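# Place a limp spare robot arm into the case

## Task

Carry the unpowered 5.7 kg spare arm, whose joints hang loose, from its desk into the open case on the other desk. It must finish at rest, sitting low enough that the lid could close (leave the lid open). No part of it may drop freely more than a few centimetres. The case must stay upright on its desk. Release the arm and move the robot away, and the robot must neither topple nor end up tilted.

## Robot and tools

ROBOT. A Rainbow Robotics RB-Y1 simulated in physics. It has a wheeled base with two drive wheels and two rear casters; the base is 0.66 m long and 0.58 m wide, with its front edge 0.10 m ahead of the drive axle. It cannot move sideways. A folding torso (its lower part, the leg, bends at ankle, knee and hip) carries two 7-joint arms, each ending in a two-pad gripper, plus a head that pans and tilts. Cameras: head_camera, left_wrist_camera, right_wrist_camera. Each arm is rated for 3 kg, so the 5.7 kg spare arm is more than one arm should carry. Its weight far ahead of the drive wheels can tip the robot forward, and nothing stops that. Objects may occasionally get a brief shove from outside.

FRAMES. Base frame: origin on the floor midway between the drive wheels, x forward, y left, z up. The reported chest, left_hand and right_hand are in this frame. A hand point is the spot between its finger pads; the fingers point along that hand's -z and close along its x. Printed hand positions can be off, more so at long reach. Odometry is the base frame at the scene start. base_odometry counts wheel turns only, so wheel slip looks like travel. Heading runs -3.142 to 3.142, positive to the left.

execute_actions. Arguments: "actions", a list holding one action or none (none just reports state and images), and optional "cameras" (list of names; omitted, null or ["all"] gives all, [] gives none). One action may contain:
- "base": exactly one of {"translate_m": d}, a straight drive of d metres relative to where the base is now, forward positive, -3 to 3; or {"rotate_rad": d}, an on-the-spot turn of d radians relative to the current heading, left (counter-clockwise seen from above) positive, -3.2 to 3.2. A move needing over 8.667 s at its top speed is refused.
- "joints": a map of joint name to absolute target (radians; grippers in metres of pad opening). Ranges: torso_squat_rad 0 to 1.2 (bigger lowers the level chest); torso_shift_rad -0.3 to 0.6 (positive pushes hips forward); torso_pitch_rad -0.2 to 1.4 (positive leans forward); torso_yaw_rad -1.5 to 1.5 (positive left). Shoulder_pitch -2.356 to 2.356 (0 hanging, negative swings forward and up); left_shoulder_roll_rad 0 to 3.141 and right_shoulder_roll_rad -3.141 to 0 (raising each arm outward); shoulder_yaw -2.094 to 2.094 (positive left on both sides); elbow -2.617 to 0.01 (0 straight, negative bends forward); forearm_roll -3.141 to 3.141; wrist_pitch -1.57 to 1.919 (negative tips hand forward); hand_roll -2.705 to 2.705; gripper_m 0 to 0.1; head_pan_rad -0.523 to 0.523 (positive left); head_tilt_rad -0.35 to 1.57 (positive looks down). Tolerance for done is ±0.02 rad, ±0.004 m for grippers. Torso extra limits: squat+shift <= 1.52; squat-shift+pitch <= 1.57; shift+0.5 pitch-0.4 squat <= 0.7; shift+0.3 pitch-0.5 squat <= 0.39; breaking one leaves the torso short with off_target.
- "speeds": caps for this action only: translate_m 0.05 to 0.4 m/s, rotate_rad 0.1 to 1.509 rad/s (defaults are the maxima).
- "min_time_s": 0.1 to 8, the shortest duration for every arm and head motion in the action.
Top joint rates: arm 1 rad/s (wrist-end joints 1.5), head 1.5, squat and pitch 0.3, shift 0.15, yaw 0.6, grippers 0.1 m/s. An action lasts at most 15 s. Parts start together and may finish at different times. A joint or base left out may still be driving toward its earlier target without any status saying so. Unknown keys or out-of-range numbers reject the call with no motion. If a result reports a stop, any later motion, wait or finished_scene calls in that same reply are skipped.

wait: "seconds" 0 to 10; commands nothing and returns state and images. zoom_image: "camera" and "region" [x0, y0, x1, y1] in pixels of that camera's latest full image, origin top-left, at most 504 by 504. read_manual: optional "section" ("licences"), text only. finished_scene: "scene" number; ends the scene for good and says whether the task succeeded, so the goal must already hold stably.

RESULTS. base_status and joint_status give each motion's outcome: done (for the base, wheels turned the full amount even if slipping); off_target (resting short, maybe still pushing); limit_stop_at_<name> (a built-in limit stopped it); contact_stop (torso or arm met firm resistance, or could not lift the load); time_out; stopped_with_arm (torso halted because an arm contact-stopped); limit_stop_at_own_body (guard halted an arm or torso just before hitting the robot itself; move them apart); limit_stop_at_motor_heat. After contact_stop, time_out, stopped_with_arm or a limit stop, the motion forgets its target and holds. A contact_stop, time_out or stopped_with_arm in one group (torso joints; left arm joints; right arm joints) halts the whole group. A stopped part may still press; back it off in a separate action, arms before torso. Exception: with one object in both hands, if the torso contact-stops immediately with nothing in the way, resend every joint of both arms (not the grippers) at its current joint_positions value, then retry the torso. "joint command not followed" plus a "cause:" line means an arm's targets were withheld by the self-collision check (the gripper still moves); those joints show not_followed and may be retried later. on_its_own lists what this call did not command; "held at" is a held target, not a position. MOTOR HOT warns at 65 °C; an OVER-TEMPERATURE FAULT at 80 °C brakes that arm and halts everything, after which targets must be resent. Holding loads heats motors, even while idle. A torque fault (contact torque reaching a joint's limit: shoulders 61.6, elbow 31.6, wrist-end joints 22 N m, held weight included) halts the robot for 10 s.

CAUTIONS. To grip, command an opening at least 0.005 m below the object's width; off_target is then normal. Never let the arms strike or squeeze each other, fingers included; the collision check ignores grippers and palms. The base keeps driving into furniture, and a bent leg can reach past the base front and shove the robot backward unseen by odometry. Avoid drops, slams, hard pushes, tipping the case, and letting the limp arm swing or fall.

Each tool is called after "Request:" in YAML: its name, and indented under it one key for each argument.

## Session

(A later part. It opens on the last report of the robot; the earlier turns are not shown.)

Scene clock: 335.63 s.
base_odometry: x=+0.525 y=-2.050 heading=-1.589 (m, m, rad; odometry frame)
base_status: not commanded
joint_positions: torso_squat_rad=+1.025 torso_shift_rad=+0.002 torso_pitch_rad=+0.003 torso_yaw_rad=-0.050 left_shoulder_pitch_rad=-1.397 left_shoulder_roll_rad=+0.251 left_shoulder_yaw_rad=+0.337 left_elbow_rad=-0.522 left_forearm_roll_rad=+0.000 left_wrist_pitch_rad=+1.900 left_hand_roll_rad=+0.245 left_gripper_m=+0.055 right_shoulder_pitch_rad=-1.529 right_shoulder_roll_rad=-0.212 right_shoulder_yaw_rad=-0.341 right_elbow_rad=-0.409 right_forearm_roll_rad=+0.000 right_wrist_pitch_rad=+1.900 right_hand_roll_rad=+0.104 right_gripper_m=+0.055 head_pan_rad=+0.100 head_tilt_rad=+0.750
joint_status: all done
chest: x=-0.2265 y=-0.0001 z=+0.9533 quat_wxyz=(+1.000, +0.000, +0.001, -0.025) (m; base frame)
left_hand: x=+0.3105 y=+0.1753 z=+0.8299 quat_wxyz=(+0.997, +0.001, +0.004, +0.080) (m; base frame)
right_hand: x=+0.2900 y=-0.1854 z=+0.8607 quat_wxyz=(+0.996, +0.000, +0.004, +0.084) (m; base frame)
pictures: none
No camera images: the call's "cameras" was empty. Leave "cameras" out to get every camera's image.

Request:
execute_actions:
  actions:
    - {"joints":{"torso_squat_rad":1.047}}
  cameras: ["head_camera"]

Scene clock: 337.97 s.
base_odometry: x=+0.525 y=-2.050 heading=-1.589 (m, m, rad; odometry frame)
base_status: not commanded
joint_positions: torso_squat_rad=+1.047 torso_shift_rad=+0.001 torso_pitch_rad=+0.003 torso_yaw_rad=-0.050 left_shoulder_pitch_rad=-1.396 left_shoulder_roll_rad=+0.250 left_shoulder_yaw_rad=+0.337 left_elbow_rad=-0.522 left_forearm_roll_rad=+0.000 left_wrist_pitch_rad=+1.900 left_hand_roll_rad=+0.245 left_gripper_m=+0.055 right_shoulder_pitch_rad=-1.530 right_shoulder_roll_rad=-0.212 right_shoulder_yaw_rad=-0.341 right_elbow_rad=-0.410 right_forearm_roll_rad=+0.000 right_wrist_pitch_rad=+1.900 right_hand_roll_rad=+0.104 right_gripper_m=+0.055 head_pan_rad=+0.100 head_tilt_rad=+0.750
joint_status: all done
chest: x=-0.2267 y=+0.0000 z=+0.9401 quat_wxyz=(+1.000, +0.000, +0.001, -0.025) (m; base frame)
left_hand: x=+0.3103 y=+0.1753 z=+0.8166 quat_wxyz=(+0.997, +0.001, +0.004, +0.080) (m; base frame)
right_hand: x=+0.2902 y=-0.1851 z=+0.8484 quat_wxyz=(+0.996, +0.000, +0.003, +0.085) (m; base frame)
pictures: head_camera
Images, in order (width x height): head_camera 896x504.

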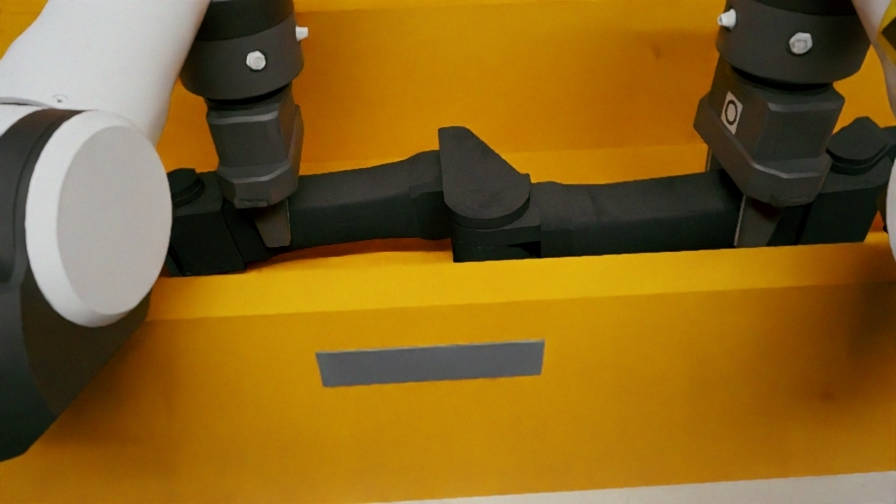

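Request:
execute_actions:
  actions:
    - {"joints":{"torso_squat_rad":1.056}}
  cameras: []

Scene clock: 340.07 s.
base_odometry: x=+0.525 y=-2.050 heading=-1.589 (m, m, rad; odometry frame)
base_status: not commanded
joint_positions: torso_squat_rad=+1.056 torso_shift_rad=+0.001 torso_pitch_rad=+0.002 torso_yaw_rad=-0.050 left_shoulder_pitch_rad=-1.396 left_shoulder_roll_rad=+0.250 left_shoulder_yaw_rad=+0.337 left_elbow_rad=-0.522 left_forearm_roll_rad=+0.000 left_wrist_pitch_rad=+1.900 left_hand_roll_rad=+0.245 left_gripper_m=+0.055 right_shoulder_pitch_rad=-1.533 right_shoulder_roll_rad=-0.212 right_shoulder_yaw_rad=-0.341 right_elbow_rad=-0.411 right_forearm_roll_rad=+0.000 right_wrist_pitch_rad=+1.900 right_hand_roll_rad=+0.104 right_gripper_m=+0.055 head_pan_rad=+0.100 head_tilt_rad=+0.750
joint_status: all done
chest: x=-0.2271 y=+0.0001 z=+0.9346 quat_wxyz=(+1.000, +0.000, +0.001, -0.025) (m; base frame)
left_hand: x=+0.3100 y=+0.1754 z=+0.8113 quat_wxyz=(+0.997, +0.000, +0.003, +0.080) (m; base frame)
right_hand: x=+0.2905 y=-0.1849 z=+0.8453 quat_wxyz=(+0.996, -0.001, +0.001, +0.085) (m; base frame)
pictures: none
No camera images: the call's "cameras" was empty. Leave "cameras" out to get every camera's image.

Request:
execute_actions:
  actions:
    - {"joints":{"right_gripper_m":0.09,"left_shoulder_pitch_rad":-1.38,"left_wrist_pitch_rad":1.88},"min_time_s":1}
  cameras: []

Scene clock: 343.63 s.
base_odometry: x=+0.525 y=-2.050 heading=-1.589 (m, m, rad; odometry frame)
base_status: not commanded
joint_positions: torso_squat_rad=+1.056 torso_shift_rad=+0.000 torso_pitch_rad=+0.000 torso_yaw_rad=-0.050 left_shoulder_pitch_rad=-1.387 left_shoulder_roll_rad=+0.251 left_shoulder_yaw_rad=+0.337 left_elbow_rad=-0.525 left_forearm_roll_rad=+0.001 left_wrist_pitch_rad=+1.881 left_hand_roll_rad=+0.245 left_gripper_m=+0.055 right_shoulder_pitch_rad=-1.533 right_shoulder_roll_rad=-0.212 right_shoulder_yaw_rad=-0.342 right_elbow_rad=-0.411 right_forearm_roll_rad=+0.000 right_wrist_pitch_rad=+1.900 right_hand_roll_rad=+0.104 right_gripper_m=+0.090 head_pan_rad=+0.100 head_tilt_rad=+0.750
joint_status: all done
chest: x=-0.2280 y=-0.0002 z=+0.9345 quat_wxyz=(+1.000, +0.000, +0.000, -0.025) (m; base frame)
left_hand: x=+0.3127 y=+0.1768 z=+0.8090 quat_wxyz=(+0.997, -0.001, -0.004, +0.082) (m; base frame)
right_hand: x=+0.2898 y=-0.1851 z=+0.8457 quat_wxyz=(+0.996, +0.000, +0.000, +0.085) (m; base frame)
pictures: none
No camera images: the call's "cameras" was empty. Leave "cameras" out to get every camera's image.

It's down. Release and rise to inspect.

Request:
execute_actions:
  actions:
    - {"joints":{"left_gripper_m":0.09,"left_shoulder_pitch_rad":-1.39}}
  cameras: []

Request:
execute_actions:
  actions:
    - {"joints":{"torso_squat_rad":0.6,"head_tilt_rad":0.95,"head_pan_rad":0.0}}

Scene clock: 346.87 s.
base_odometry: x=+0.525 y=-2.050 heading=-1.589 (m, m, rad; odometry frame)
base_status: not commanded
joint_positions: torso_squat_rad=+1.056 torso_shift_rad=+0.001 torso_pitch_rad=+0.001 torso_yaw_rad=-0.050 left_shoulder_pitch_rad=-1.391 left_shoulder_roll_rad=+0.251 left_shoulder_yaw_rad=+0.337 left_elbow_rad=-0.523 left_forearm_roll_rad=+0.000 left_wrist_pitch_rad=+1.880 left_hand_roll_rad=+0.245 left_gripper_m=+0.090 right_shoulder_pitch_rad=-1.533 right_shoulder_roll_rad=-0.212 right_shoulder_yaw_rad=-0.342 right_elbow_rad=-0.411 right_forearm_roll_rad=+0.000 right_wrist_pitch_rad=+1.900 right_hand_roll_rad=+0.104 right_gripper_m=+0.090 head_pan_rad=+0.100 head_tilt_rad=+0.750
joint_status: all done
chest: x=-0.2272 y=+0.0000 z=+0.9346 quat_wxyz=(+1.000, +0.000, +0.001, -0.025) (m; base frame)
left_hand: x=+0.3139 y=+0.1764 z=+0.8094 quat_wxyz=(+0.997, -0.001, -0.005, +0.082) (m; base frame)
right_hand: x=+0.2904 y=-0.1849 z=+0.8449 quat_wxyz=(+0.996, +0.000, +0.001, +0.085) (m; base frame)
pictures: none
No camera images: the call's "cameras" was empty. Leave "cameras" out to get every camera's image.

Scene clock: 349.17 s.
base_odometry: x=+0.525 y=-2.050 heading=-1.589 (m, m, rad; odometry frame)
base_status: not commanded
joint_positions: torso_squat_rad=+0.600 torso_shift_rad=+0.001 torso_pitch_rad=+0.002 torso_yaw_rad=-0.050 left_shoulder_pitch_rad=-1.390 left_shoulder_roll_rad=+0.251 left_shoulder_yaw_rad=+0.337 left_elbow_rad=-0.523 left_forearm_roll_rad=+0.000 left_wrist_pitch_rad=+1.880 left_hand_roll_rad=+0.245 left_gripper_m=+0.090 right_shoulder_pitch_rad=-1.533 right_shoulder_roll_rad=-0.212 right_shoulder_yaw_rad=-0.342 right_elbow_rad=-0.411 right_forearm_roll_rad=+0.000 right_wrist_pitch_rad=+1.900 right_hand_roll_rad=+0.104 right_gripper_m=+0.090 head_pan_rad=+0.000 head_tilt_rad=+0.950
joint_status: all done
chest: x=-0.2269 y=-0.0001 z=+1.1677 quat_wxyz=(+1.000, +0.000, +0.001, -0.025) (m; base frame)
left_hand: x=+0.3141 y=+0.1763 z=+1.0423 quat_wxyz=(+0.997, -0.001, -0.005, +0.082) (m; base frame)
right_hand: x=+0.2907 y=-0.1850 z=+1.0780 quat_wxyz=(+0.996, +0.000, +0.001, +0.085) (m; base frame)
pictures: head_camera, left_wrist_camera, right_wrist_camera
Images, in order (width x height): head_camera 896x504, left_wrist_camera 644x364, right_wrist_camera 644x364.

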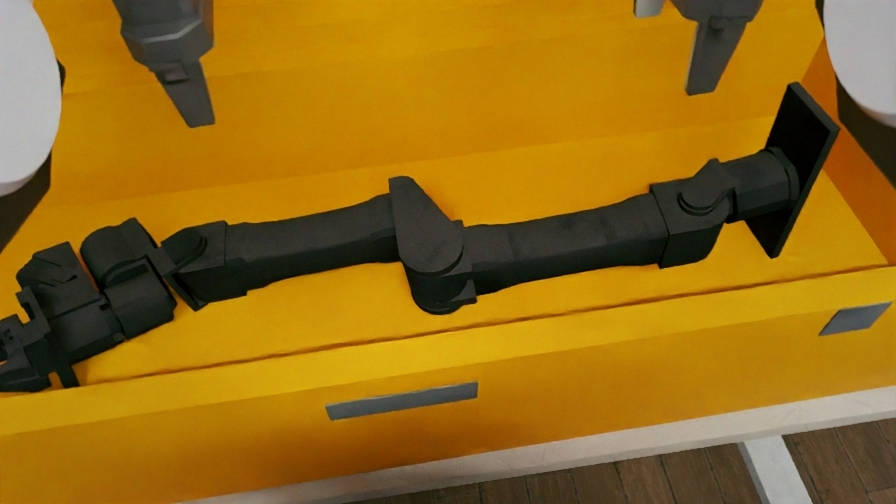

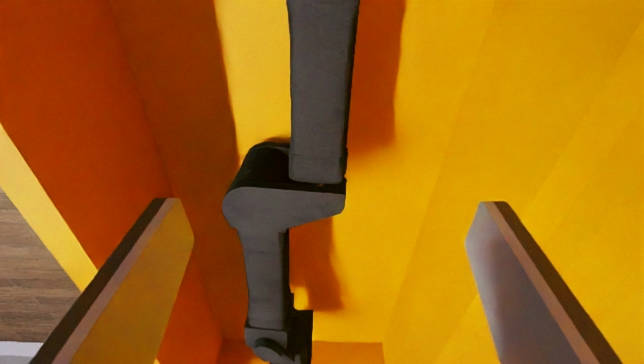

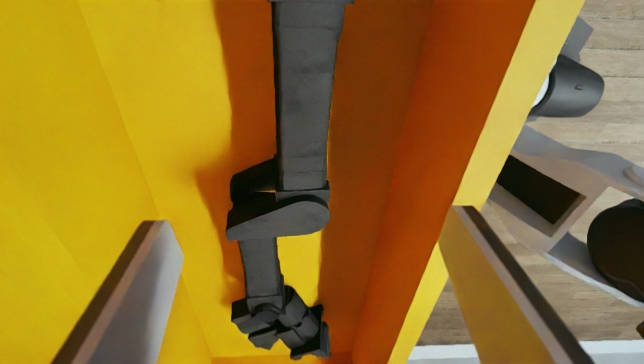

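Request:
execute_actions:
  actions:
    - {"base":{"translate_m":-0.6},"joints":{"head_tilt_rad":0.25,"head_pan_rad":-0.1,"torso_yaw_rad":0}}
  cameras: []

Request:
execute_actions:
  actions:
    - {"joints":{"torso_squat_rad":1.15,"left_shoulder_pitch_rad":-0.6,"right_shoulder_pitch_rad":-0.6,"left_wrist_pitch_rad":0.3,"right_wrist_pitch_rad":0.3}}
  cameras: ["head_camera"]

Scene clock: 356.70 s.
base_odometry: x=+0.536 y=-1.450 heading=-1.590 (m, m, rad; odometry frame)
base_status: done
joint_positions: torso_squat_rad=+0.600 torso_shift_rad=+0.001 torso_pitch_rad=+0.001 torso_yaw_rad=+0.000 left_shoulder_pitch_rad=-1.390 left_shoulder_roll_rad=+0.251 left_shoulder_yaw_rad=+0.337 left_elbow_rad=-0.523 left_forearm_roll_rad=+0.000 left_wrist_pitch_rad=+1.880 left_hand_roll_rad=+0.245 left_gripper_m=+0.090 right_shoulder_pitch_rad=-1.533 right_shoulder_roll_rad=-0.212 right_shoulder_yaw_rad=-0.342 right_elbow_rad=-0.411 right_forearm_roll_rad=+0.000 right_wrist_pitch_rad=+1.900 right_hand_roll_rad=+0.104 right_gripper_m=+0.090 head_pan_rad=-0.100 head_tilt_rad=+0.250
joint_status: all done
chest: x=-0.2269 y=+0.0000 z=+1.1677 quat_wxyz=(+1.000, +0.000, +0.001, +0.000) (m; base frame)
left_hand: x=+0.3046 y=+0.2032 z=+1.0423 quat_wxyz=(+0.994, -0.001, -0.005, +0.107) (m; base frame)
right_hand: x=+0.2992 y=-0.1587 z=+1.0780 quat_wxyz=(+0.994, +0.000, +0.001, +0.110) (m; base frame)
pictures: none
No camera images: the call's "cameras" was empty. Leave "cameras" out to get every camera's image.

Scene clock: 359.33 s.
base_odometry: x=+0.536 y=-1.450 heading=-1.590 (m, m, rad; odometry frame)
base_status: not commanded
joint_positions: torso_squat_rad=+1.150 torso_shift_rad=+0.001 torso_pitch_rad=+0.001 torso_yaw_rad=+0.000 left_shoulder_pitch_rad=-0.600 left_shoulder_roll_rad=+0.251 left_shoulder_yaw_rad=+0.337 left_elbow_rad=-0.523 left_forearm_roll_rad=+0.000 left_wrist_pitch_rad=+0.300 left_hand_roll_rad=+0.245 left_gripper_m=+0.090 right_shoulder_pitch_rad=-0.600 right_shoulder_roll_rad=-0.212 right_shoulder_yaw_rad=-0.342 right_elbow_rad=-0.411 right_forearm_roll_rad=+0.000 right_wrist_pitch_rad=+0.300 right_hand_roll_rad=+0.104 right_gripper_m=+0.090 head_pan_rad=-0.100 head_tilt_rad=+0.250
joint_status: all done
chest: x=-0.2272 y=+0.0000 z=+0.8758 quat_wxyz=(+1.000, +0.000, +0.001, +0.000) (m; base frame)
left_hand: x=+0.3329 y=+0.3843 z=+0.4682 quat_wxyz=(+0.889, +0.029, -0.413, +0.196) (m; base frame)
right_hand: x=+0.2974 y=-0.3526 z=+0.4174 quat_wxyz=(+0.934, -0.074, -0.348, -0.040) (m; base frame)
pictures: head_camera
Images, in order (width x height): head_camera 896x504.

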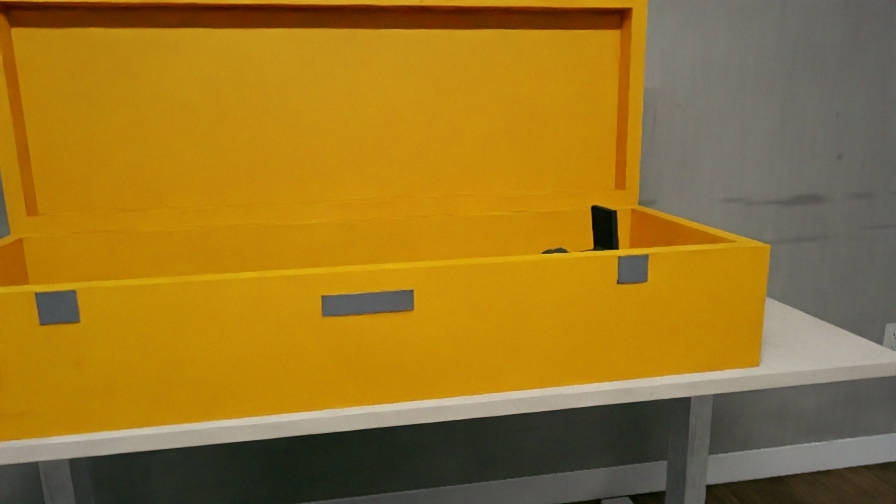

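Request:
zoom_image:
  camera: "head_camera"
  region: [520, 160, 800, 300]

Region (520, 160, 800, 300) of head_camera's 896x504 image, scaled by 1.800, with more detail than that image has.

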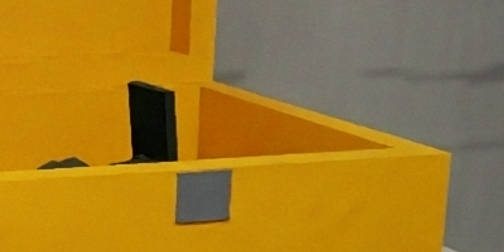

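Request:
zoom_image:
  camera: "head_camera"
  region: [570, 160, 670, 230]

Request:
zoom_image:
  camera: "head_camera"
  region: [0, 170, 100, 250]

Region (570, 160, 670, 230) of head_camera's 896x504 image, scaled by 5.040, with more detail than that image has; it fills the top 353 rows of this view, and the rest is white.

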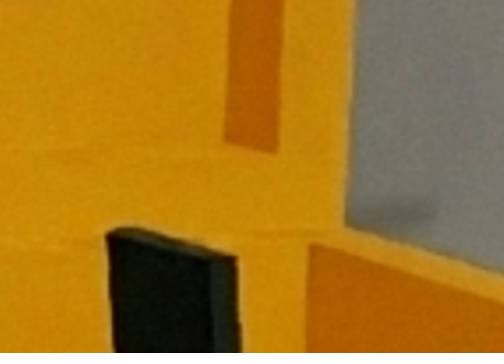

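Region (0, 170, 100, 250) of head_camera's 896x504 image, scaled by 5.040, with more detail than that image has; it fills the top 403 rows of this view, and the rest is white.

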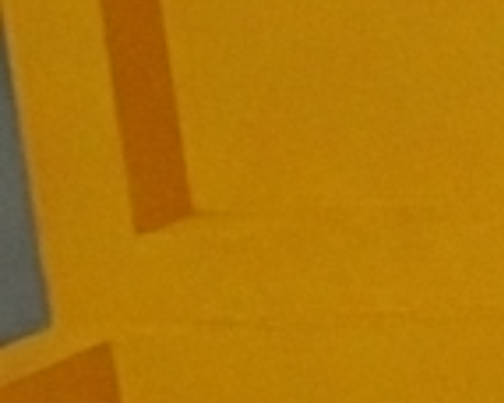

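Request:
finished_scene:
  scene: 1

The scene is finished: the task was done.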